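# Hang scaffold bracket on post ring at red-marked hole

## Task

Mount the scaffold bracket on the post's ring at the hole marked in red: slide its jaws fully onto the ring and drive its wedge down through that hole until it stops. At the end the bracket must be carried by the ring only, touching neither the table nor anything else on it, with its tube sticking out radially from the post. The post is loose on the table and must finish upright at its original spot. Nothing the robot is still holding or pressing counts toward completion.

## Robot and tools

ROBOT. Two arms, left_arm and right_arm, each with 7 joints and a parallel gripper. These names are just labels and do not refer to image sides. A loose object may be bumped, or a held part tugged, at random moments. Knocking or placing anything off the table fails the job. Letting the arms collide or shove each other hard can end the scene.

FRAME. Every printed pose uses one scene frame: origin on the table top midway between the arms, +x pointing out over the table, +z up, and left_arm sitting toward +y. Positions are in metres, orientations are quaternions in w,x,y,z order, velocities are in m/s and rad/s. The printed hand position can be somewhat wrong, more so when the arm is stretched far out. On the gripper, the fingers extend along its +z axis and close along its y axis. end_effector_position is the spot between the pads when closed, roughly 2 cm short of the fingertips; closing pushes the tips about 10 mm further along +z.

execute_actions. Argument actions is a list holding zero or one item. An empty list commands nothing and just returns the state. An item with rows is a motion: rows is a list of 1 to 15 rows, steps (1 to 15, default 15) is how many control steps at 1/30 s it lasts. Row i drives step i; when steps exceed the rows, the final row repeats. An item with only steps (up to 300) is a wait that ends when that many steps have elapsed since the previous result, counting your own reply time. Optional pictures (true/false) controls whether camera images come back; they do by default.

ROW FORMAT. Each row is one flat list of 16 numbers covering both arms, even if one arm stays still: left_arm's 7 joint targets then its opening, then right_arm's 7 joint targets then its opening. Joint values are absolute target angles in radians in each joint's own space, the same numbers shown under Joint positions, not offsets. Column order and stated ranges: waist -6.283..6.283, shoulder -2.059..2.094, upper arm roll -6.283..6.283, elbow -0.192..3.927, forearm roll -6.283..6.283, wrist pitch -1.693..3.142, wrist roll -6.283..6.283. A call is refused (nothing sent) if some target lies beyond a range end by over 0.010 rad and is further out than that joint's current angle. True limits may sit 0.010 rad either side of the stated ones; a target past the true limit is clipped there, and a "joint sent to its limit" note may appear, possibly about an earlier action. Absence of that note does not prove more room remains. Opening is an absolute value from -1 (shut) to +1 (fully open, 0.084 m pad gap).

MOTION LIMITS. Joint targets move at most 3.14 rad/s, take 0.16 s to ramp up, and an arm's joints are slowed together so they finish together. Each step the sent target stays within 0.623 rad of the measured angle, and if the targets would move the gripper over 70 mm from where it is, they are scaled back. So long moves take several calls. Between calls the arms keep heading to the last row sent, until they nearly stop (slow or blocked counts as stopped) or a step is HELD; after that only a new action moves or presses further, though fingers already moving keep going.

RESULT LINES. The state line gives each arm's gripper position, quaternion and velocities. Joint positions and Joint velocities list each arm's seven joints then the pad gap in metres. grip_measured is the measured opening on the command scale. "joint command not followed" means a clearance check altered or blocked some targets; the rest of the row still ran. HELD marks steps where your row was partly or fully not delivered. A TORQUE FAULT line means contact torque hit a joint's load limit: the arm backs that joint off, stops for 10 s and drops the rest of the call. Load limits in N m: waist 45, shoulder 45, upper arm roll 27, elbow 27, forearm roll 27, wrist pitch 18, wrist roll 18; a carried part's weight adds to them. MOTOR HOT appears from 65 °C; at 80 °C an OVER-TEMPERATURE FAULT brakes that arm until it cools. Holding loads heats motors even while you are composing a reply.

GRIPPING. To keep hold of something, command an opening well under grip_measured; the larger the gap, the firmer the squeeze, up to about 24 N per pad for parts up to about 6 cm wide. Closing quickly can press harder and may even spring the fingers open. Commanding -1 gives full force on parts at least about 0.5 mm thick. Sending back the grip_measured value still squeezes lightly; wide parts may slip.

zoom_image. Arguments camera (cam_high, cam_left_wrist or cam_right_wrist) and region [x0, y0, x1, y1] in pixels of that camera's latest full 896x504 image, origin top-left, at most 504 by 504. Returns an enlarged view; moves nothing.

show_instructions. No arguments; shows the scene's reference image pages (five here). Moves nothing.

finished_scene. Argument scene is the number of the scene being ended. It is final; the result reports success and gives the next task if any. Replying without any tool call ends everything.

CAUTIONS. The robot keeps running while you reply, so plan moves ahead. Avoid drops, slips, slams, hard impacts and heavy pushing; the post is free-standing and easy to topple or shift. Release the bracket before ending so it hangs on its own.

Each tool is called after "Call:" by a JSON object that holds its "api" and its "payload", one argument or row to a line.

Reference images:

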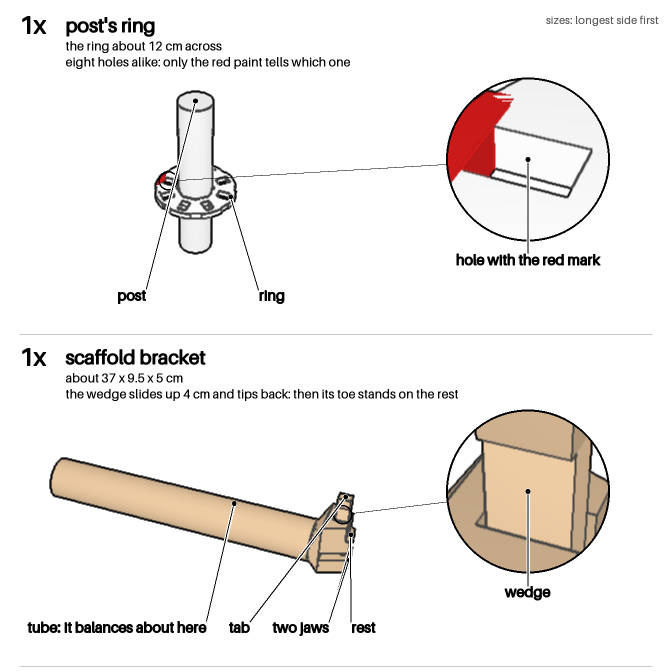

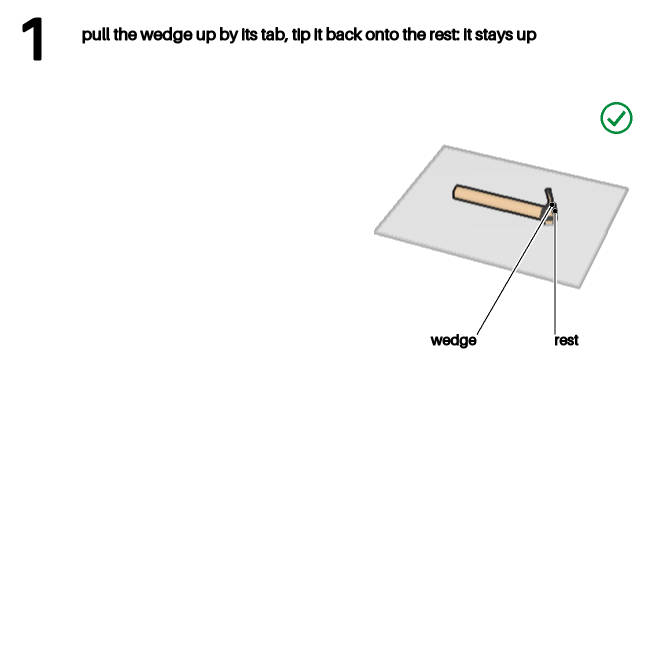

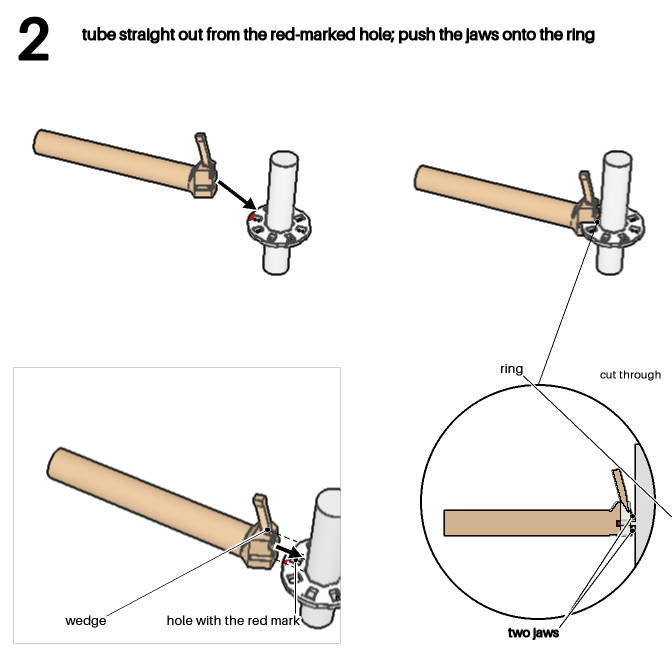

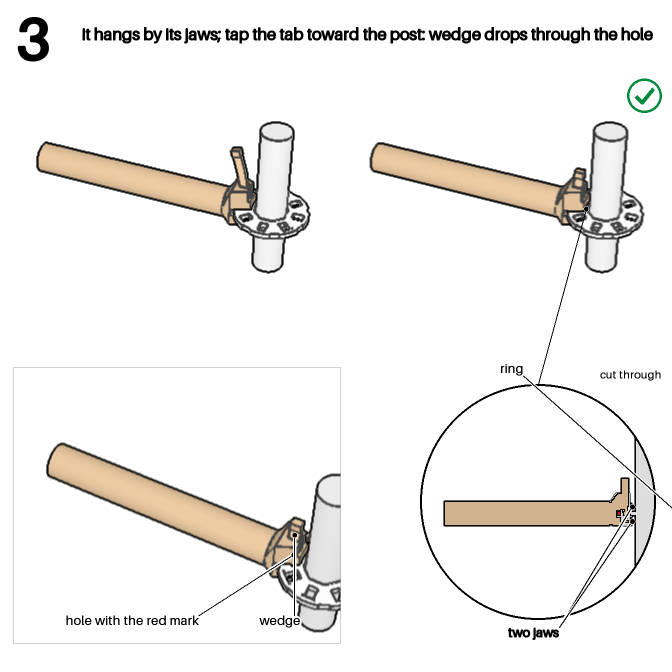

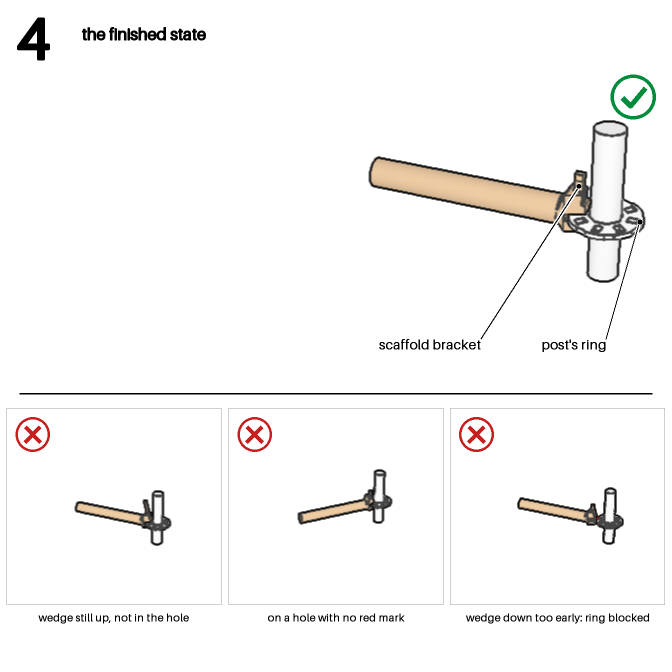

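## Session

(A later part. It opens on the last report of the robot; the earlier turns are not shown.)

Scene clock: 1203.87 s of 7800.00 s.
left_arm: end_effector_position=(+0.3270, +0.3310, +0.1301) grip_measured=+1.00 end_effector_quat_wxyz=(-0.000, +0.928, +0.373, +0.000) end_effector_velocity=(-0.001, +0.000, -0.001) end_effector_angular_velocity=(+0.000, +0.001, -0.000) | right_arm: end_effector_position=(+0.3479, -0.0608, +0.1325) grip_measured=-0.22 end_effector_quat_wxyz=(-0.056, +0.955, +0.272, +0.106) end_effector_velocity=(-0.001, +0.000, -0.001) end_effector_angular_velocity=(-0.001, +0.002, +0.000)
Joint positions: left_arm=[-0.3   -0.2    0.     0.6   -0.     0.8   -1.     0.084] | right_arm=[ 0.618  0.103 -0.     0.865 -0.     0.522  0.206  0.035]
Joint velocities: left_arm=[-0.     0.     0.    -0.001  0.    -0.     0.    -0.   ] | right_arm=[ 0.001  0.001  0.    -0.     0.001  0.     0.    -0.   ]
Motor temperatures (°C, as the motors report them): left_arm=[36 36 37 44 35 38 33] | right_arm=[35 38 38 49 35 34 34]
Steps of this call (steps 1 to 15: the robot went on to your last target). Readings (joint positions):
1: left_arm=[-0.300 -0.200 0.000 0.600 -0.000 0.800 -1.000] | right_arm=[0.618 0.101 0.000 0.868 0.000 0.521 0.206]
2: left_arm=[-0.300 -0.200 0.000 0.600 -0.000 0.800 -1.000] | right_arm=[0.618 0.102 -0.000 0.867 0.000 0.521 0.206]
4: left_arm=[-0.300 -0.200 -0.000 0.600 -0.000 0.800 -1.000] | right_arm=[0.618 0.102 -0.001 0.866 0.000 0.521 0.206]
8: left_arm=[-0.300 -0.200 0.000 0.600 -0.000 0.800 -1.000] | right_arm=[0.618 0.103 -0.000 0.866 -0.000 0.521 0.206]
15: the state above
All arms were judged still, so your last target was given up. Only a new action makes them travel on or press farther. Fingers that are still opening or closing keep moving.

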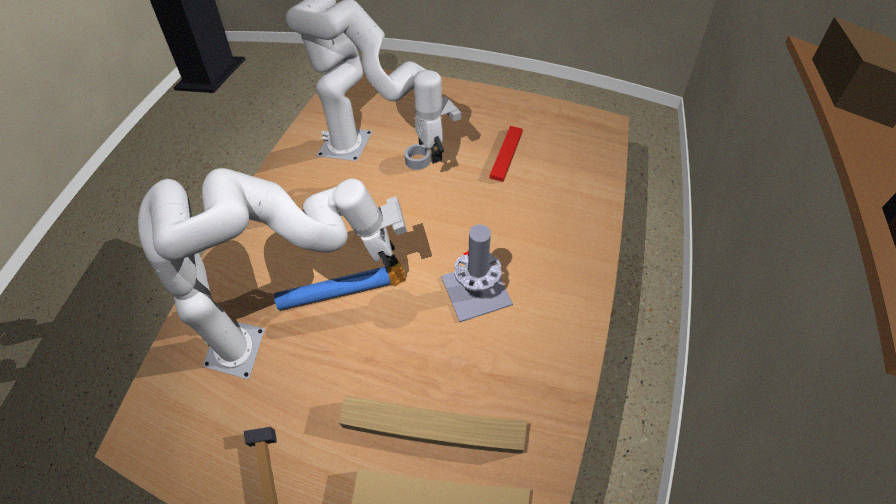

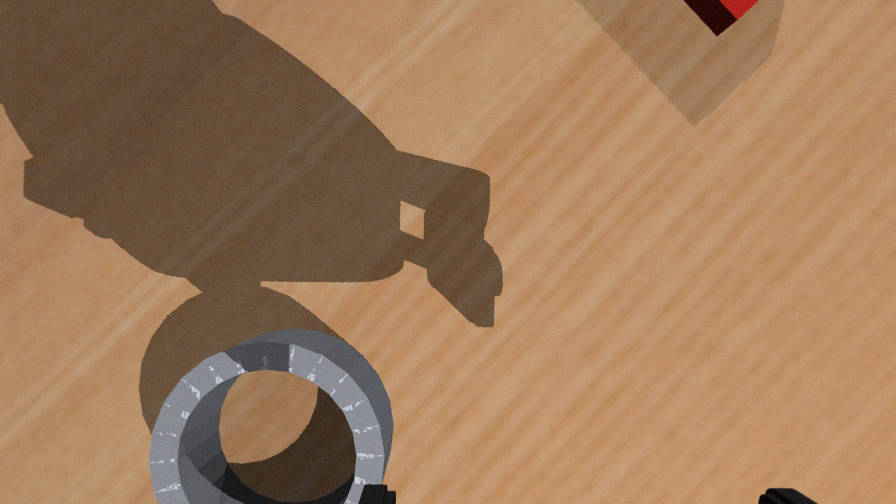

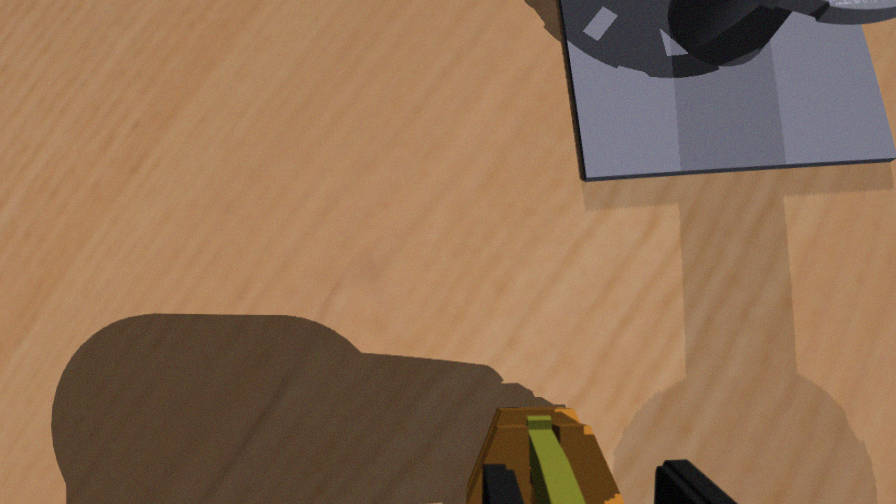

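Call:
{"api": "execute_actions", "payload": {
  "actions": [
    {"rows": [[-0.3,-0.2,0,0.6,0,0.8,-1.0,1, 0.6181,-0.0404,0,0.8832,0,0.6836,0.206,-0.2]], "steps": 12}
  ],
  "pictures": false
}}

Call:
{"api": "execute_actions", "payload": {
  "actions": [
    {"rows": [[-0.3,-0.2,0,0.6,0,0.8,-1.0,1, 0.6181,-0.0404,0,0.8832,0,0.9236,0.206,-0.2]], "steps": 15}
  ],
  "pictures": false
}}

Call:
{"api": "execute_actions", "payload": {
  "actions": [
    {"steps": 12}
  ]
}}

Scene clock: 1242.53 s of 7800.00 s.
left_arm: end_effector_position=(+0.3270, +0.3310, +0.1301) grip_measured=+1.00 end_effector_quat_wxyz=(-0.000, +0.928, +0.373, +0.000) end_effector_velocity=(+0.000, +0.000, +0.000) end_effector_angular_velocity=(-0.000, +0.000, -0.000) | right_arm: end_effector_position=(+0.3379, -0.0703, +0.1893) grip_measured=-0.22 end_effector_quat_wxyz=(-0.056, +0.955, +0.272, +0.106) end_effector_velocity=(-0.021, -0.018, -0.020) end_effector_angular_velocity=(-0.066, +0.070, +0.002)
Joint positions: left_arm=[-0.3   -0.2   -0.     0.6    0.     0.8   -1.     0.084] | right_arm=[ 0.618 -0.036 -0.     0.882 -0.     0.678  0.206  0.035]
Joint velocities: left_arm=[-0.  0.  0.  0. -0.  0.  0. -0.] | right_arm=[ 0.001 -0.01   0.002 -0.034  0.     0.072  0.001 -0.   ]
Motor temperatures (°C, as the motors report them): left_arm=[36 36 37 44 35 38 33] | right_arm=[35 38 38 47 35 33 34]
Steps of this call (steps 1 to 90: nothing new was sent; then 35.27 s passed at rest; steps 91 to 102: all 12 steps of this action). Readings (joint positions):
91: left_arm=[-0.300 -0.200 0.000 0.600 0.000 0.800 -1.000] | right_arm=[0.618 0.103 0.000 0.865 0.000 0.522 0.206]
92: left_arm=[-0.300 -0.200 0.000 0.600 0.000 0.800 -1.000] | right_arm=[0.618 0.101 0.000 0.865 0.000 0.527 0.206]
94: left_arm=[-0.300 -0.200 0.000 0.600 -0.000 0.800 -1.000] | right_arm=[0.618 0.069 0.000 0.866 -0.000 0.569 0.206]
98: left_arm=[-0.300 -0.200 0.000 0.600 -0.000 0.800 -1.000] | right_arm=[0.618 -0.025 -0.000 0.887 0.000 0.656 0.206]
102: the state above

Scene clock: 1243.03 s of 7800.00 s.
left_arm: end_effector_position=(+0.3270, +0.3310, +0.1301) grip_measured=+1.00 end_effector_quat_wxyz=(-0.000, +0.928, +0.373, +0.000) end_effector_velocity=(+0.001, -0.000, +0.001) end_effector_angular_velocity=(-0.000, -0.001, -0.000) | right_arm: end_effector_position=(+0.2964, -0.1097, +0.1661) grip_measured=-0.22 end_effector_quat_wxyz=(-0.001, +0.962, +0.274, +0.002) end_effector_velocity=(-0.007, -0.006, -0.002) end_effector_angular_velocity=(-0.025, +0.027, +0.002)
Joint positions: left_arm=[-0.3   -0.2    0.     0.6   -0.     0.8   -1.     0.084] | right_arm=[ 0.618 -0.04  -0.     0.883  0.     0.92   0.206  0.035]
Joint velocities: left_arm=[-0.001 -0.     0.001  0.001  0.    -0.    -0.    -0.   ] | right_arm=[ 0.    -0.001 -0.     0.001  0.     0.038 -0.002 -0.   ]
Motor temperatures (°C, as the motors report them): left_arm=[36 36 37 44 35 38 33] | right_arm=[35 38 38 47 35 33 34]
Steps of this call (steps 1 to 15: all 15 steps of this action). Readings (joint positions):
1: left_arm=[-0.300 -0.200 -0.000 0.600 0.000 0.800 -1.000] | right_arm=[0.618 -0.037 0.000 0.882 -0.000 0.680 0.206]
2: left_arm=[-0.300 -0.200 0.000 0.600 -0.000 0.800 -1.000] | right_arm=[0.618 -0.037 0.000 0.882 -0.000 0.686 0.206]
4: left_arm=[-0.300 -0.200 -0.000 0.600 -0.000 0.800 -1.000] | right_arm=[0.618 -0.039 0.000 0.884 0.000 0.730 0.206]
8: left_arm=[-0.300 -0.200 -0.000 0.600 -0.000 0.800 -1.000] | right_arm=[0.618 -0.039 0.000 0.881 -0.000 0.874 0.206]
15: the state above

Scene clock: 1243.43 s of 7800.00 s.
left_arm: end_effector_position=(+0.3270, +0.3310, +0.1301) grip_measured=+1.00 end_effector_quat_wxyz=(-0.000, +0.928, +0.373, +0.000) end_effector_velocity=(-0.000, +0.000, -0.000) end_effector_angular_velocity=(-0.000, +0.000, +0.001) | right_arm: end_effector_position=(+0.2957, -0.1104, +0.1657) grip_measured=-0.22 end_effector_quat_wxyz=(-0.000, +0.962, +0.274, +0.000) end_effector_velocity=(+0.000, -0.000, +0.000) end_effector_angular_velocity=(+0.000, -0.001, -0.001)
Joint positions: left_arm=[-0.3   -0.2    0.     0.6   -0.     0.8   -1.     0.084] | right_arm=[ 0.618 -0.04  -0.     0.883  0.     0.924  0.206  0.035]
Joint velocities: left_arm=[ 0.001 -0.     0.    -0.    -0.001  0.    -0.     0.   ] | right_arm=[ 0.    -0.001 -0.     0.    -0.001  0.001  0.001  0.   ]
Motor temperatures (°C, as the motors report them): left_arm=[36 36 37 44 35 38 33] | right_arm=[35 38 38 47 35 33 34]
Steps of this call (steps 1 to 12: the robot went on to your last target). Readings (joint positions):
1: left_arm=[-0.300 -0.200 -0.000 0.600 -0.000 0.800 -1.000] | right_arm=[0.618 -0.040 -0.000 0.883 0.000 0.921 0.206]
2: left_arm=[-0.300 -0.200 0.000 0.600 -0.000 0.800 -1.000] | right_arm=[0.618 -0.040 -0.000 0.883 0.000 0.922 0.206]
4: left_arm=[-0.300 -0.200 -0.000 0.600 -0.000 0.800 -1.000] | right_arm=[0.618 -0.040 0.000 0.883 0.000 0.923 0.206]
8: left_arm=[-0.300 -0.200 0.000 0.600 -0.000 0.800 -1.000] | right_arm=[0.618 -0.040 0.000 0.883 0.000 0.923 0.206]
12: the state above

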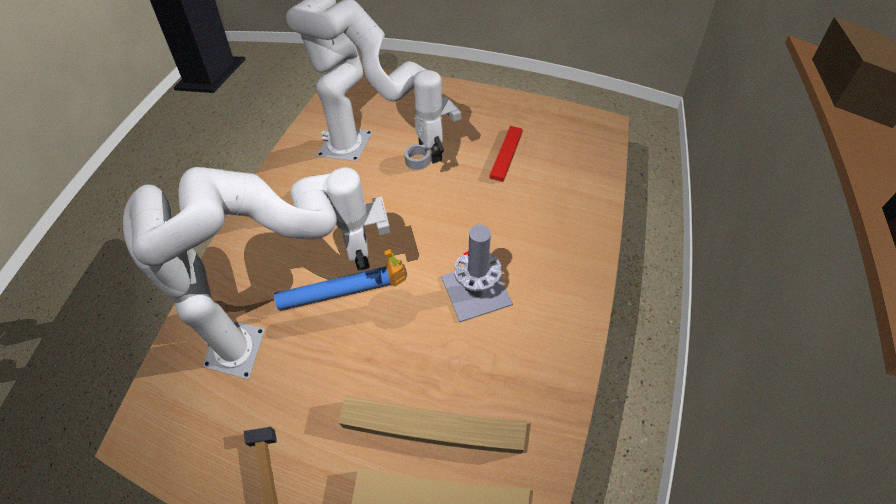

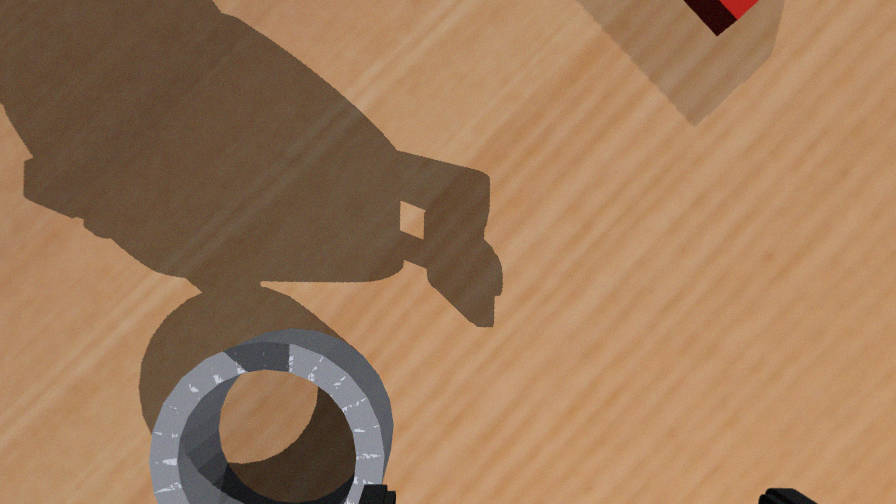

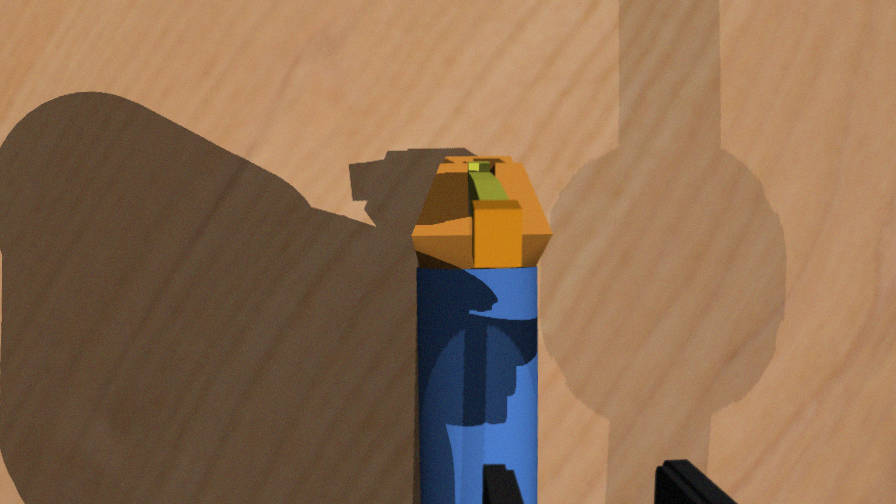

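Call:
{"api": "execute_actions", "payload": {
  "actions": [
    {"rows": [[-0.3,-0.2,0,0.6,0,0.8,-1.0,1, 0.05,-0.0404,0,0.8832,0,0.9236,0.78,-0.2]], "steps": 12}
  ],
  "pictures": false
}}

Call:
{"api": "execute_actions", "payload": {
  "actions": [
    {"rows": [[-0.328,-0.1776,0,0.6357,0,0.8133,-1.0212,1, 0.04,-0.0404,0,0.8832,0,0.84,0.86,-0.2],[-0.356,-0.1552,0,0.6714,0,0.8265,-1.0425,1, 0.03,-0.0404,0,0.8832,0,0.757,0.94,-0.2],[-0.384,-0.1328,0,0.707,0,0.8398,-1.0637,1, 0.02,-0.0404,0,0.8832,0,0.674,1.02,-0.2],[-0.412,-0.1104,0,0.7427,0,0.8531,-1.085,1, 0.01,-0.0404,0,0.8832,0,0.591,1.1,-0.2],[-0.44,-0.088,0,0.7784,0,0.8664,-1.1062,1, 0.0,-0.03,0,0.88,0,0.508,1.18,-0.2],[-0.468,-0.0656,0,0.8141,0,0.8796,-1.1275,1, -0.01,-0.01,0,0.877,0,0.425,1.26,-0.2],[-0.496,-0.0431,0,0.8497,0,0.8929,-1.1487,1, -0.02,0.01,0,0.874,0,0.342,1.34,-0.2],[-0.524,-0.0207,0,0.8854,0,0.9062,-1.17,1, -0.03,0.04,0,0.871,0,0.259,1.42,-0.2],[-0.552,0.0017,0,0.9211,0,0.9194,-1.1912,1, -0.04,0.07,0,0.868,0,0.176,1.5,-0.2],[-0.58,0.0241,0,0.9568,0,0.9327,-1.2125,1, -0.05,0.1,0,0.864,0,0.093,1.58,-0.2],[-0.6085,0.0465,0,0.9925,0,0.946,-1.2337,1, -0.06,0.13,0,0.86,0,0.01,1.66,-0.2],[-0.6366,0.0689,0,1.0281,0,0.9592,-1.255,1, -0.07,0.16,0,0.856,0,-0.073,1.74,-0.2],[-0.6646,0.0913,0,1.0638,0,0.9725,-1.2762,1, -0.08,0.19,0,0.852,0,-0.156,1.82,-0.2],[-0.6927,0.1137,0,1.0995,0,0.9858,-1.2975,1, -0.09,0.22,0,0.848,0,-0.239,1.9,-0.2],[-0.7207,0.1361,0,1.1352,0,0.9991,-1.3187,1, -0.1,0.25,0,0.844,0,-0.322,1.98,-0.2]], "steps": 15}
  ],
  "pictures": false
}}

Call:
{"api": "execute_actions", "payload": {
  "actions": [
    {"rows": [[-0.7487,0.1585,0,1.1709,0,1.0123,-1.3399,1, -0.1,0.285,0,0.839,0,-0.405,2.06,-0.2],[-0.7768,0.1809,0,1.2065,0,1.0256,-1.3612,1, -0.1,0.32,0,0.834,0,-0.488,2.14,-0.2],[-0.8048,0.2033,0,1.2422,0,1.0389,-1.3824,1, -0.1,0.355,0,0.829,0,-0.571,2.22,-0.2],[-0.8329,0.2257,0,1.2779,0,1.0521,-1.4037,1, -0.1,0.39,0,0.824,0,-0.654,2.3,-0.2],[-0.8609,0.2482,0,1.3136,0,1.0654,-1.4249,1, -0.1,0.425,0,0.82,0,-0.737,2.38,-0.2],[-0.889,0.2706,0,1.3493,0,1.0787,-1.4462,1, -0.1,0.46,0,0.815,0,-0.82,2.46,-0.2],[-0.917,0.293,0,1.3849,0,1.092,-1.4674,1, -0.1,0.495,0,0.81,0,-0.903,2.54,-0.2],[-0.9451,0.3154,0,1.4206,0,1.1052,-1.4887,1, -0.1,0.53,0,0.805,0,-0.986,2.62,-0.2],[-0.9731,0.3378,0,1.4563,0,1.1185,-1.5099,1, -0.1,0.565,0,0.8,0,-1.069,2.7,-0.2],[-1.0012,0.3602,0,1.492,0,1.1318,-1.5312,1, -0.1,0.6,0,0.796,0,-1.152,2.78,-0.2],[-1.0292,0.3826,0,1.5276,0,1.145,-1.5524,1, -0.1,0.635,0,0.791,0,-1.235,2.86,-0.2],[-1.0573,0.405,0,1.5633,0,1.1583,-1.5737,1, -0.1,0.67,0,0.786,0,-1.318,2.94,-0.2],[-1.0853,0.4274,0,1.599,0,1.1716,-1.5949,1, -0.1,0.705,0,0.782,0,-1.401,3.01,-0.2],[-1.1134,0.4498,0,1.6347,0,1.1848,-1.6162,1, -0.1,0.74,0,0.777,0,-1.485,3.08,-0.2],[-1.1414,0.4723,0,1.6704,0,1.1981,-1.6374,1, -0.1,0.7718,0,0.7733,0,-1.5692,3.1416,-0.2]], "steps": 15}
  ],
  "pictures": false
}}

Call:
{"api": "execute_actions", "payload": {
  "actions": [
    {"steps": 30}
  ]
}}

Scene clock: 1311.57 s of 7800.00 s.
left_arm: end_effector_position=(+0.3270, +0.3310, +0.1301) grip_measured=+1.00 end_effector_quat_wxyz=(-0.000, +0.928, +0.373, +0.000) end_effector_velocity=(+0.000, +0.000, +0.000) end_effector_angular_velocity=(+0.000, -0.000, +0.001) | right_arm: end_effector_position=(+0.3730, -0.2223, +0.1658) grip_measured=-0.22 end_effector_quat_wxyz=(-0.000, +0.999, -0.036, +0.000) end_effector_velocity=(+0.191, -0.399, -0.001) end_effector_angular_velocity=(-0.001, +0.002, -2.022)
Joint positions: left_arm=[-0.3   -0.2    0.     0.6    0.     0.8   -1.     0.084] | right_arm=[ 0.307 -0.04  -0.001  0.883 -0.     0.923  0.52   0.035]
Joint velocities: left_arm=[ 0.001 -0.     0.     0.     0.     0.    -0.001 -0.   ] | right_arm=[-1.007  0.001 -0.006 -0.    -0.001  0.     1.01  -0.   ]
Motor temperatures (°C, as the motors report them): left_arm=[36 36 37 44 35 38 33] | right_arm=[35 37 38 47 35 33 34]
Steps of this call (steps 1 to 15: the robot went on to your last target; steps 16 to 90: nothing new was sent; then 64.73 s passed at rest; steps 91 to 102: all 12 steps of this action). Readings (joint positions):
91: left_arm=[-0.300 -0.200 -0.000 0.600 -0.000 0.800 -1.000] | right_arm=[0.618 -0.040 0.000 0.883 0.000 0.924 0.206]
92: left_arm=[-0.300 -0.200 -0.000 0.600 0.000 0.800 -1.000] | right_arm=[0.615 -0.040 0.001 0.883 0.000 0.924 0.211]
94: left_arm=[-0.300 -0.200 0.000 0.600 -0.000 0.800 -1.000] | right_arm=[0.577 -0.040 0.007 0.883 0.000 0.924 0.253]
98: left_arm=[-0.300 -0.200 -0.000 0.600 -0.000 0.800 -1.000] | right_arm=[0.440 -0.040 -0.001 0.884 -0.000 0.923 0.386]
102: the state above

Scene clock: 1312.07 s of 7800.00 s.
left_arm: end_effector_position=(+0.3662, +0.1759, +0.1684) grip_measured=+1.00 end_effector_quat_wxyz=(+0.000, +0.941, +0.337, +0.000) end_effector_velocity=(+0.009, -0.430, +0.077) end_effector_angular_velocity=(+0.002, +0.005, -0.188) | right_arm: end_effector_position=(+0.5398, -0.3324, +0.1959) grip_measured=-0.22 end_effector_quat_wxyz=(-0.183, +0.784, -0.562, +0.192) end_effector_velocity=(+0.357, -0.198, -0.013) end_effector_angular_velocity=(+1.393, -1.320, -2.440)
Joint positions: left_arm=[-0.608  0.046 -0.001  0.993 -0.     0.945 -1.233  0.084] | right_arm=[-0.003  0.067  0.001  0.869 -0.     0.264  1.383  0.035]
Joint velocities: left_arm=[-0.783  0.625  0.003  0.991 -0.     0.371 -0.592  0.   ] | right_arm=[-0.437  0.739  0.004 -0.099 -0.001 -2.339  2.335 -0.   ]
Motor temperatures (°C, as the motors report them): left_arm=[36 36 37 44 35 38 33] | right_arm=[35 37 38 47 35 33 34]
Steps of this call (steps 1 to 15: all 15 steps of this action). Readings (joint positions):
1: left_arm=[-0.300 -0.200 0.000 0.600 0.000 0.800 -1.000] | right_arm=[0.273 -0.040 -0.001 0.883 -0.000 0.923 0.554]
2: left_arm=[-0.303 -0.198 0.001 0.603 0.000 0.802 -1.003] | right_arm=[0.241 -0.040 -0.002 0.883 -0.000 0.921 0.591]
4: left_arm=[-0.327 -0.177 0.003 0.635 0.000 0.815 -1.023] | right_arm=[0.185 -0.040 -0.003 0.882 -0.000 0.891 0.680]
8: left_arm=[-0.421 -0.103 -0.000 0.756 0.000 0.857 -1.092] | right_arm=[0.103 -0.038 -0.001 0.883 -0.000 0.724 0.900]
15: the state above

Scene clock: 1312.57 s of 7800.00 s.
left_arm: end_effector_position=(+0.3126, -0.0327, +0.1949) grip_measured=+1.00 end_effector_quat_wxyz=(-0.000, +0.956, +0.295, -0.000) end_effector_velocity=(-0.216, -0.383, +0.030) end_effector_angular_velocity=(+0.000, -0.000, -0.175) | right_arm: end_effector_position=(+0.5930, -0.3839, +0.1750) grip_measured=-0.22 end_effector_quat_wxyz=(+0.610, -0.166, +0.768, -0.104) end_effector_velocity=(-0.184, -0.018, -0.036) end_effector_angular_velocity=(+2.434, -1.293, -0.588)
Joint positions: left_arm=[-0.981  0.344 -0.     1.467  0.     1.122 -1.516  0.084] | right_arm=[-0.098  0.596  0.001  0.796 -0.    -1.135  2.76   0.035]
Joint velocities: left_arm=[-0.713  0.57  -0.     0.905  0.     0.336 -0.539 -0.   ] | right_arm=[-0.013  1.085 -0.003 -0.146  0.001 -2.631  2.442  0.   ]
Motor temperatures (°C, as the motors report them): left_arm=[36 36 37 44 35 38 33] | right_arm=[35 37 38 47 35 33 34]
Steps of this call (steps 1 to 15: all 15 steps of this action). Readings (joint positions):
1: left_arm=[-0.634 0.067 -0.001 1.026 -0.000 0.958 -1.253] | right_arm=[-0.017 0.093 0.001 0.865 -0.000 0.184 1.464]
2: left_arm=[-0.660 0.088 -0.000 1.058 0.000 0.970 -1.273] | right_arm=[-0.032 0.122 0.001 0.861 -0.000 0.098 1.549]
4: left_arm=[-0.711 0.129 -0.000 1.123 0.000 0.994 -1.311] | right_arm=[-0.058 0.189 -0.001 0.853 0.000 -0.089 1.736]
8: left_arm=[-0.812 0.209 -0.000 1.251 0.000 1.042 -1.387] | right_arm=[-0.088 0.340 -0.001 0.831 0.000 -0.482 2.129]
15: the state above

Scene clock: 1313.57 s of 7800.00 s.
left_arm: end_effector_position=(+0.2541, -0.1140, +0.2000) grip_measured=+1.00 end_effector_quat_wxyz=(+0.000, +0.961, +0.276, +0.000) end_effector_velocity=(+0.001, +0.000, -0.000) end_effector_angular_velocity=(+0.000, +0.000, +0.002) | right_arm: end_effector_position=(+0.5503, -0.3872, +0.1740) grip_measured=-0.21 end_effector_quat_wxyz=(+0.707, -0.015, +0.707, +0.015) end_effector_velocity=(-0.000, -0.001, -0.001) end_effector_angular_velocity=(-0.000, +0.001, -0.001)
Joint positions: left_arm=[-1.141  0.472  0.     1.67   0.     1.198 -1.637  0.084] | right_arm=[-0.1    0.772 -0.     0.773 -0.    -1.569  3.142  0.035]
Joint velocities: left_arm=[ 0.002  0.    -0.     0.     0.     0.    -0.001  0.   ] | right_arm=[-0.001  0.001  0.    -0.     0.    -0.    -0.    -0.   ]
Motor temperatures (°C, as the motors report them): left_arm=[36 36 37 44 35 38 33] | right_arm=[35 37 38 47 35 33 34]
Steps of this call (steps 1 to 30: the robot went on to your last target). Readings (joint positions):
1: left_arm=[-1.005 0.363 -0.000 1.497 0.000 1.134 -1.534] | right_arm=[-0.099 0.632 0.001 0.791 -0.000 -1.222 2.840]
2: left_arm=[-1.029 0.382 -0.000 1.527 -0.000 1.145 -1.552] | right_arm=[-0.099 0.666 0.001 0.787 -0.000 -1.305 2.914]
4: left_arm=[-1.076 0.420 -0.000 1.587 -0.000 1.167 -1.588] | right_arm=[-0.099 0.722 0.000 0.778 -0.000 -1.437 3.028]
8: left_arm=[-1.132 0.462 -0.006 1.653 -0.000 1.191 -1.627] | right_arm=[-0.100 0.761 0.000 0.774 -0.000 -1.541 3.117]
30: the state above
All arms were judged still, so your last target was given up. Only a new action makes them travel on or press farther. Fingers that are still opening or closing keep moving.

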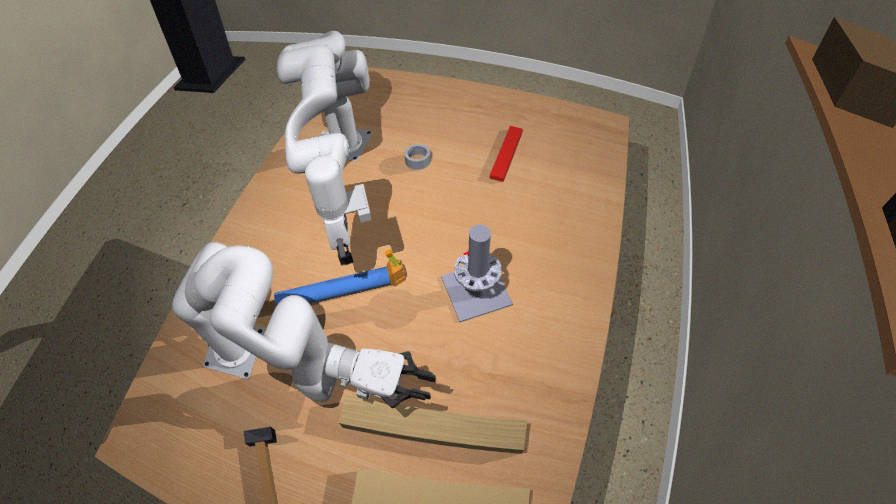

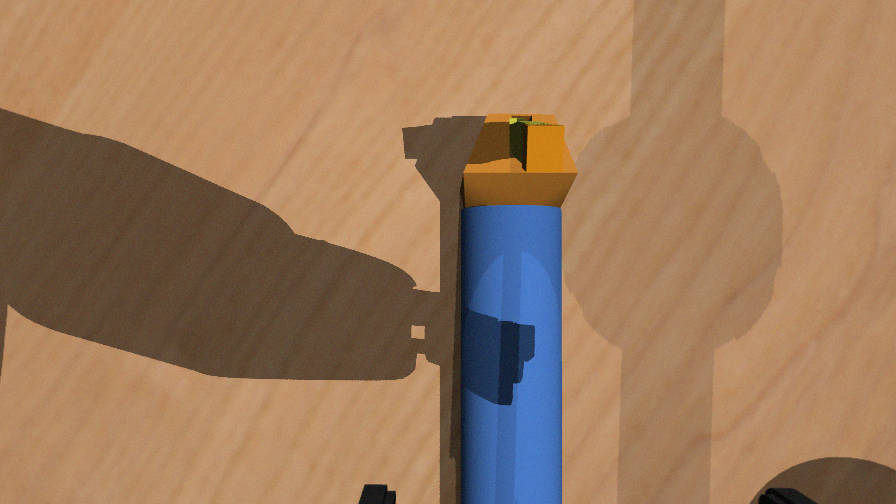

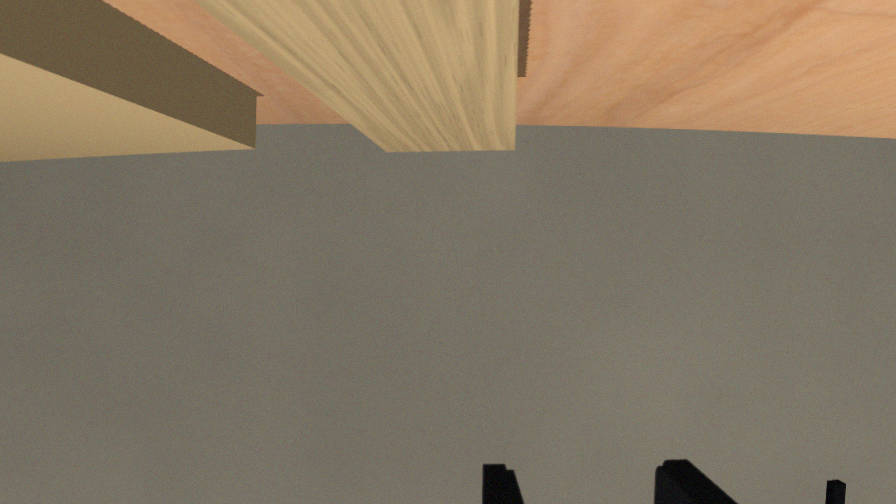

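Call:
{"api": "execute_actions", "payload": {
  "actions": [
    {"rows": [[-1.158,0.5873,0,1.5245,0,0.9372,-1.654,1, -0.1,0.7718,0,0.7733,0,-1.5692,3.1416,-0.2]], "steps": 15}
  ],
  "pictures": false
}}

Call:
{"api": "execute_actions", "payload": {
  "actions": [
    {"steps": 12}
  ]
}}

Scene clock: 1325.73 s of 7800.00 s.
left_arm: end_effector_position=(+0.2461, -0.1200, +0.0931) grip_measured=+1.00 end_effector_quat_wxyz=(+0.001, +0.961, +0.276, +0.000) end_effector_velocity=(+0.015, -0.020, +0.020) end_effector_angular_velocity=(-0.087, -0.049, +0.010) | right_arm: end_effector_position=(+0.5502, -0.3872, +0.1740) grip_measured=-0.21 end_effector_quat_wxyz=(+0.707, -0.015, +0.707, +0.015) end_effector_velocity=(+0.000, -0.001, +0.001) end_effector_angular_velocity=(+0.000, -0.001, -0.001)
Joint positions: left_arm=[-1.158  0.584  0.     1.529  0.     0.943 -1.654  0.084] | right_arm=[-0.1    0.772 -0.     0.773 -0.    -1.569  3.142  0.035]
Joint velocities: left_arm=[ 0.    -0.017  0.007  0.01   0.001 -0.073 -0.004  0.   ] | right_arm=[-0.001 -0.001 -0.     0.    -0.001  0.     0.001 -0.   ]
Motor temperatures (°C, as the motors report them): left_arm=[36 37 37 44 35 38 33] | right_arm=[35 37 38 45 35 33 34]
Steps of this call (steps 1 to 90: nothing new was sent; then 8.67 s passed at rest; steps 91 to 105: all 15 steps of this action). Readings (joint positions):
91: left_arm=[-1.141 0.472 0.000 1.670 -0.000 1.198 -1.637] | right_arm=[-0.100 0.772 0.000 0.773 -0.000 -1.569 3.142]
92: left_arm=[-1.142 0.473 0.000 1.669 0.000 1.193 -1.638] | right_arm=[-0.100 0.772 0.000 0.773 0.000 -1.569 3.142]
94: left_arm=[-1.144 0.487 0.001 1.651 0.000 1.150 -1.640] | right_arm=[-0.100 0.772 0.000 0.773 -0.000 -1.569 3.142]
98: left_arm=[-1.153 0.552 -0.000 1.569 -0.000 1.022 -1.649] | right_arm=[-0.100 0.772 0.000 0.773 -0.000 -1.569 3.142]
105: the state above

Scene clock: 1326.13 s of 7800.00 s.
left_arm: end_effector_position=(+0.2456, -0.1195, +0.0903) grip_measured=+1.00 end_effector_quat_wxyz=(+0.000, +0.961, +0.276, +0.000) end_effector_velocity=(-0.000, +0.001, -0.002) end_effector_angular_velocity=(+0.002, +0.001, +0.002) | right_arm: end_effector_position=(+0.5502, -0.3872, +0.1740) grip_measured=-0.21 end_effector_quat_wxyz=(+0.707, -0.015, +0.707, +0.015) end_effector_velocity=(-0.000, -0.000, -0.000) end_effector_angular_velocity=(-0.001, +0.000, -0.001)
Joint positions: left_arm=[-1.158  0.587  0.     1.525  0.     0.937 -1.654  0.084] | right_arm=[-0.1    0.772  0.     0.773  0.    -1.569  3.142  0.035]
Joint velocities: left_arm=[ 0.001  0.002  0.    -0.002  0.    -0.001 -0.001 -0.   ] | right_arm=[-0.    -0.     0.001 -0.     0.001  0.    -0.001 -0.   ]
Motor temperatures (°C, as the motors report them): left_arm=[36 37 37 44 35 38 33] | right_arm=[35 37 38 45 35 33 34]
Steps of this call (steps 1 to 12: the robot went on to your last target). Readings (joint positions):
1: left_arm=[-1.158 0.584 0.000 1.529 0.000 0.941 -1.654] | right_arm=[-0.100 0.772 0.000 0.773 0.000 -1.569 3.142]
2: left_arm=[-1.158 0.584 0.000 1.529 0.000 0.940 -1.654] | right_arm=[-0.100 0.772 -0.000 0.773 -0.000 -1.569 3.142]
4: left_arm=[-1.158 0.585 0.000 1.527 0.000 0.938 -1.654] | right_arm=[-0.100 0.772 0.000 0.773 -0.000 -1.569 3.142]
8: left_arm=[-1.158 0.587 0.000 1.525 0.000 0.938 -1.654] | right_arm=[-0.100 0.772 -0.000 0.773 0.000 -1.569 3.142]
12: the state above

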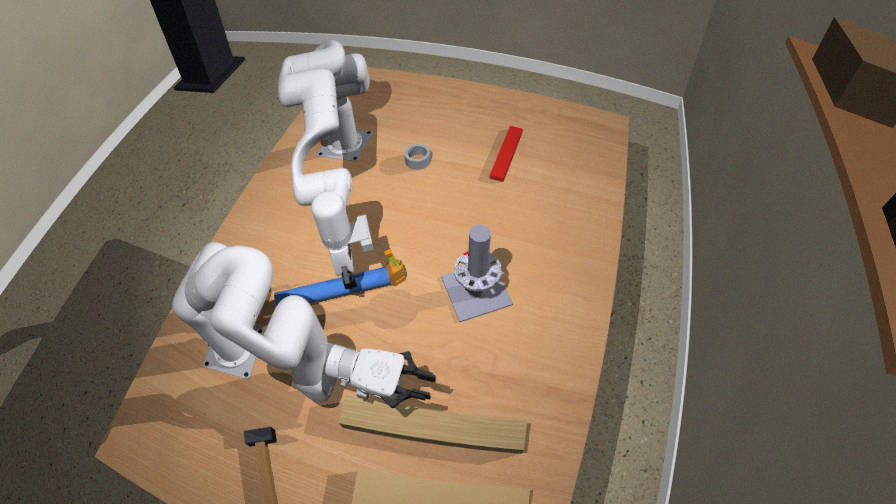

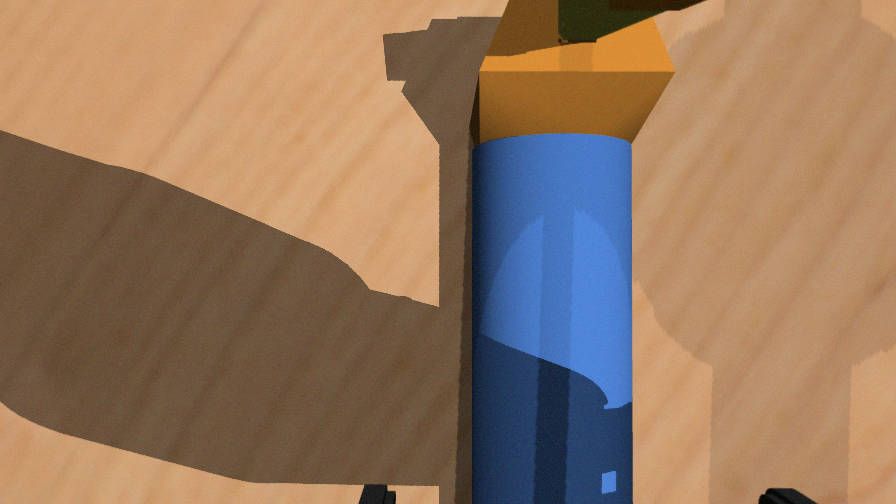

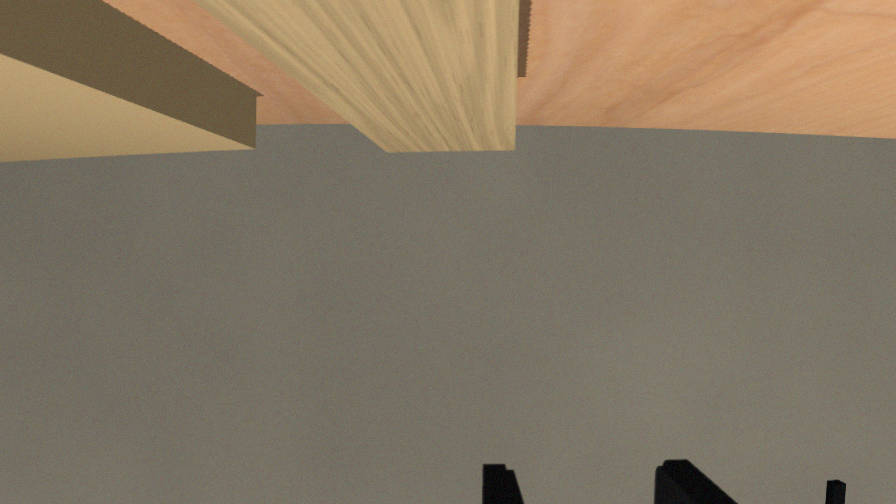

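Call:
{"api": "execute_actions", "payload": {
  "actions": [
    {"rows": [[-1.1579,0.5971,0,1.5245,0,0.9274,-1.654,1, -0.1,0.7718,0,0.7733,0,-1.5692,3.1416,-0.2],[-1.1579,0.6068,0,1.524,0,0.9172,-1.6539,1, -0.1,0.7718,0,0.7733,0,-1.5692,3.1416,-0.2],[-1.1578,0.6166,0,1.523,0,0.9064,-1.6539,1, -0.1,0.7718,0,0.7733,0,-1.5692,3.1416,-0.2],[-1.1578,0.6263,0,1.5215,0,0.8952,-1.6538,1, -0.1,0.7718,0,0.7733,0,-1.5692,3.1416,-0.2],[-1.1577,0.6361,0,1.52,0,0.8839,-1.6538,1, -0.1,0.7718,0,0.7733,0,-1.5692,3.1416,-0.2],[-1.1577,0.6459,0,1.5185,0,0.8726,-1.6537,1, -0.1,0.7718,0,0.7733,0,-1.5692,3.1416,-0.2],[-1.1576,0.6556,0,1.5172,0,0.8616,-1.6537,1, -0.1,0.7718,0,0.7733,0,-1.5692,3.1416,-0.2],[-1.1576,0.6654,0,1.516,0,0.8506,-1.6536,1, -0.1,0.7718,0,0.7733,0,-1.5692,3.1416,-0.2],[-1.1575,0.6751,0,1.515,0,0.8399,-1.6536,1, -0.1,0.7718,0,0.7733,0,-1.5692,3.1416,-0.2],[-1.1575,0.6849,0,1.5141,0,0.8292,-1.6535,1, -0.1,0.7718,0,0.7733,0,-1.5692,3.1416,-0.2]], "steps": 15}
  ],
  "pictures": false
}}

Call:
{"api": "execute_actions", "payload": {
  "actions": [
    {"steps": 10}
  ]
}}

Scene clock: 1358.83 s of 7800.00 s.
left_arm: end_effector_position=(+0.2465, -0.1207, +0.0357) grip_measured=+1.00 end_effector_quat_wxyz=(-0.002, +0.961, +0.276, -0.000) end_effector_velocity=(+0.007, -0.013, -0.008) end_effector_angular_velocity=(-0.042, -0.022, +0.001) | right_arm: end_effector_position=(+0.5502, -0.3872, +0.1740) grip_measured=-0.21 end_effector_quat_wxyz=(+0.707, -0.015, +0.707, +0.015) end_effector_velocity=(-0.000, -0.000, -0.001) end_effector_angular_velocity=(+0.000, +0.001, +0.000)
Joint positions: left_arm=[-1.157  0.682  0.     1.513 -0.     0.835 -1.654  0.084] | right_arm=[-0.1    0.772 -0.     0.773 -0.    -1.569  3.142  0.035]
Joint velocities: left_arm=[ 0.001  0.031 -0.     0.016  0.    -0.063 -0.     0.   ] | right_arm=[-0.     0.001 -0.    -0.    -0.    -0.     0.001 -0.   ]
Motor temperatures (°C, as the motors report them): left_arm=[36 37 37 44 35 38 33] | right_arm=[35 38 38 44 35 33 34]
Steps of this call (steps 1 to 15: the robot went on to your last target; steps 16 to 90: nothing new was sent; then 29.20 s passed at rest; steps 91 to 105: all 15 steps of this action). Readings (joint positions):
91: left_arm=[-1.158 0.587 -0.000 1.525 -0.000 0.937 -1.654] | right_arm=[-0.100 0.772 0.000 0.773 0.000 -1.569 3.142]
92: left_arm=[-1.158 0.589 -0.000 1.525 0.000 0.934 -1.654] | right_arm=[-0.100 0.772 0.000 0.773 0.000 -1.569 3.142]
94: left_arm=[-1.158 0.599 -0.000 1.526 0.000 0.923 -1.654] | right_arm=[-0.100 0.772 0.000 0.773 -0.000 -1.569 3.142]
98: left_arm=[-1.158 0.635 0.000 1.519 -0.000 0.886 -1.654] | right_arm=[-0.100 0.772 0.000 0.773 0.000 -1.569 3.142]
105: the state above

Scene clock: 1359.17 s of 7800.00 s.
left_arm: end_effector_position=(+0.2471, -0.1220, +0.0353) grip_measured=+1.00 end_effector_quat_wxyz=(+0.000, +0.961, +0.276, +0.000) end_effector_velocity=(-0.000, +0.002, -0.003) end_effector_angular_velocity=(+0.004, +0.002, +0.001) | right_arm: end_effector_position=(+0.5502, -0.3872, +0.1740) grip_measured=-0.21 end_effector_quat_wxyz=(+0.707, -0.015, +0.707, +0.015) end_effector_velocity=(-0.000, +0.000, -0.000) end_effector_angular_velocity=(-0.001, +0.000, +0.000)
Joint positions: left_arm=[-1.158  0.684 -0.     1.514  0.     0.829 -1.654  0.084] | right_arm=[-0.1    0.772 -0.     0.773 -0.    -1.569  3.142  0.035]
Joint velocities: left_arm=[ 0.001  0.004 -0.    -0.002 -0.    -0.001  0.     0.   ] | right_arm=[ 0.     0.    -0.     0.    -0.     0.    -0.001 -0.   ]
Motor temperatures (°C, as the motors report them): left_arm=[36 37 37 44 35 38 33] | right_arm=[35 38 38 44 35 33 34]
Steps of this call (steps 1 to 10: the robot went on to your last target). Readings (joint positions):
1: left_arm=[-1.157 0.683 0.000 1.514 -0.000 0.833 -1.654] | right_arm=[-0.100 0.772 -0.000 0.773 0.000 -1.569 3.142]
2: left_arm=[-1.158 0.683 0.000 1.514 0.000 0.832 -1.654] | right_arm=[-0.100 0.772 0.000 0.773 0.000 -1.569 3.142]
4: left_arm=[-1.158 0.683 -0.000 1.515 0.000 0.830 -1.654] | right_arm=[-0.100 0.772 0.000 0.773 -0.000 -1.569 3.142]
8: left_arm=[-1.158 0.684 -0.000 1.515 0.000 0.829 -1.654] | right_arm=[-0.100 0.772 0.000 0.773 -0.000 -1.569 3.142]
10: the state above

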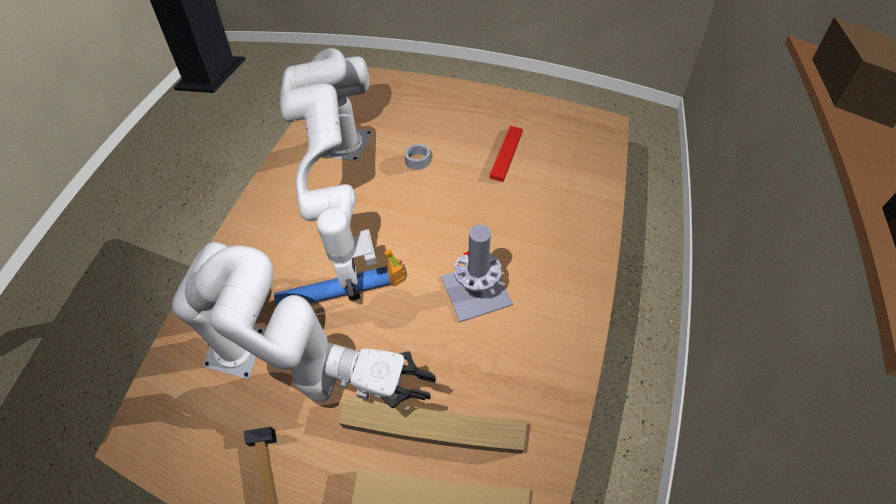

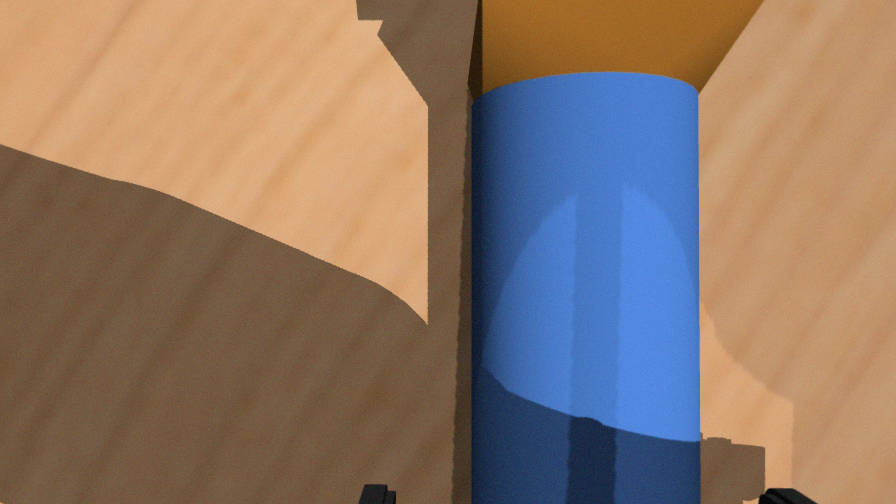

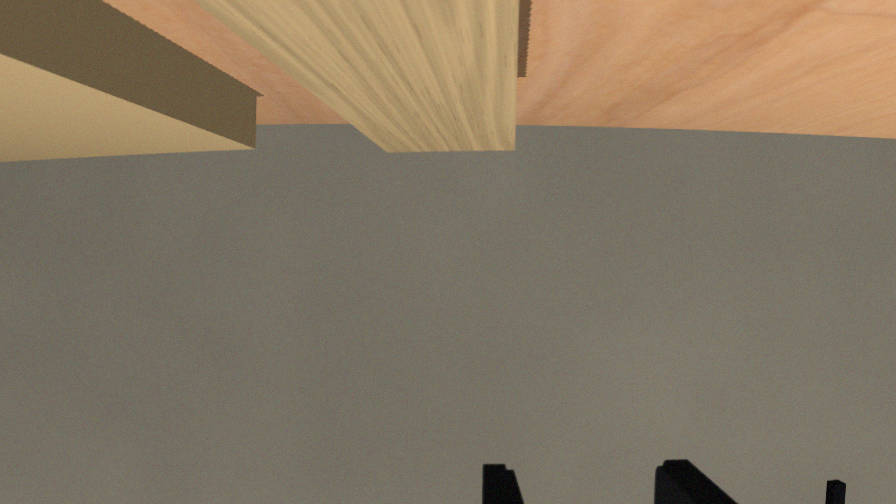

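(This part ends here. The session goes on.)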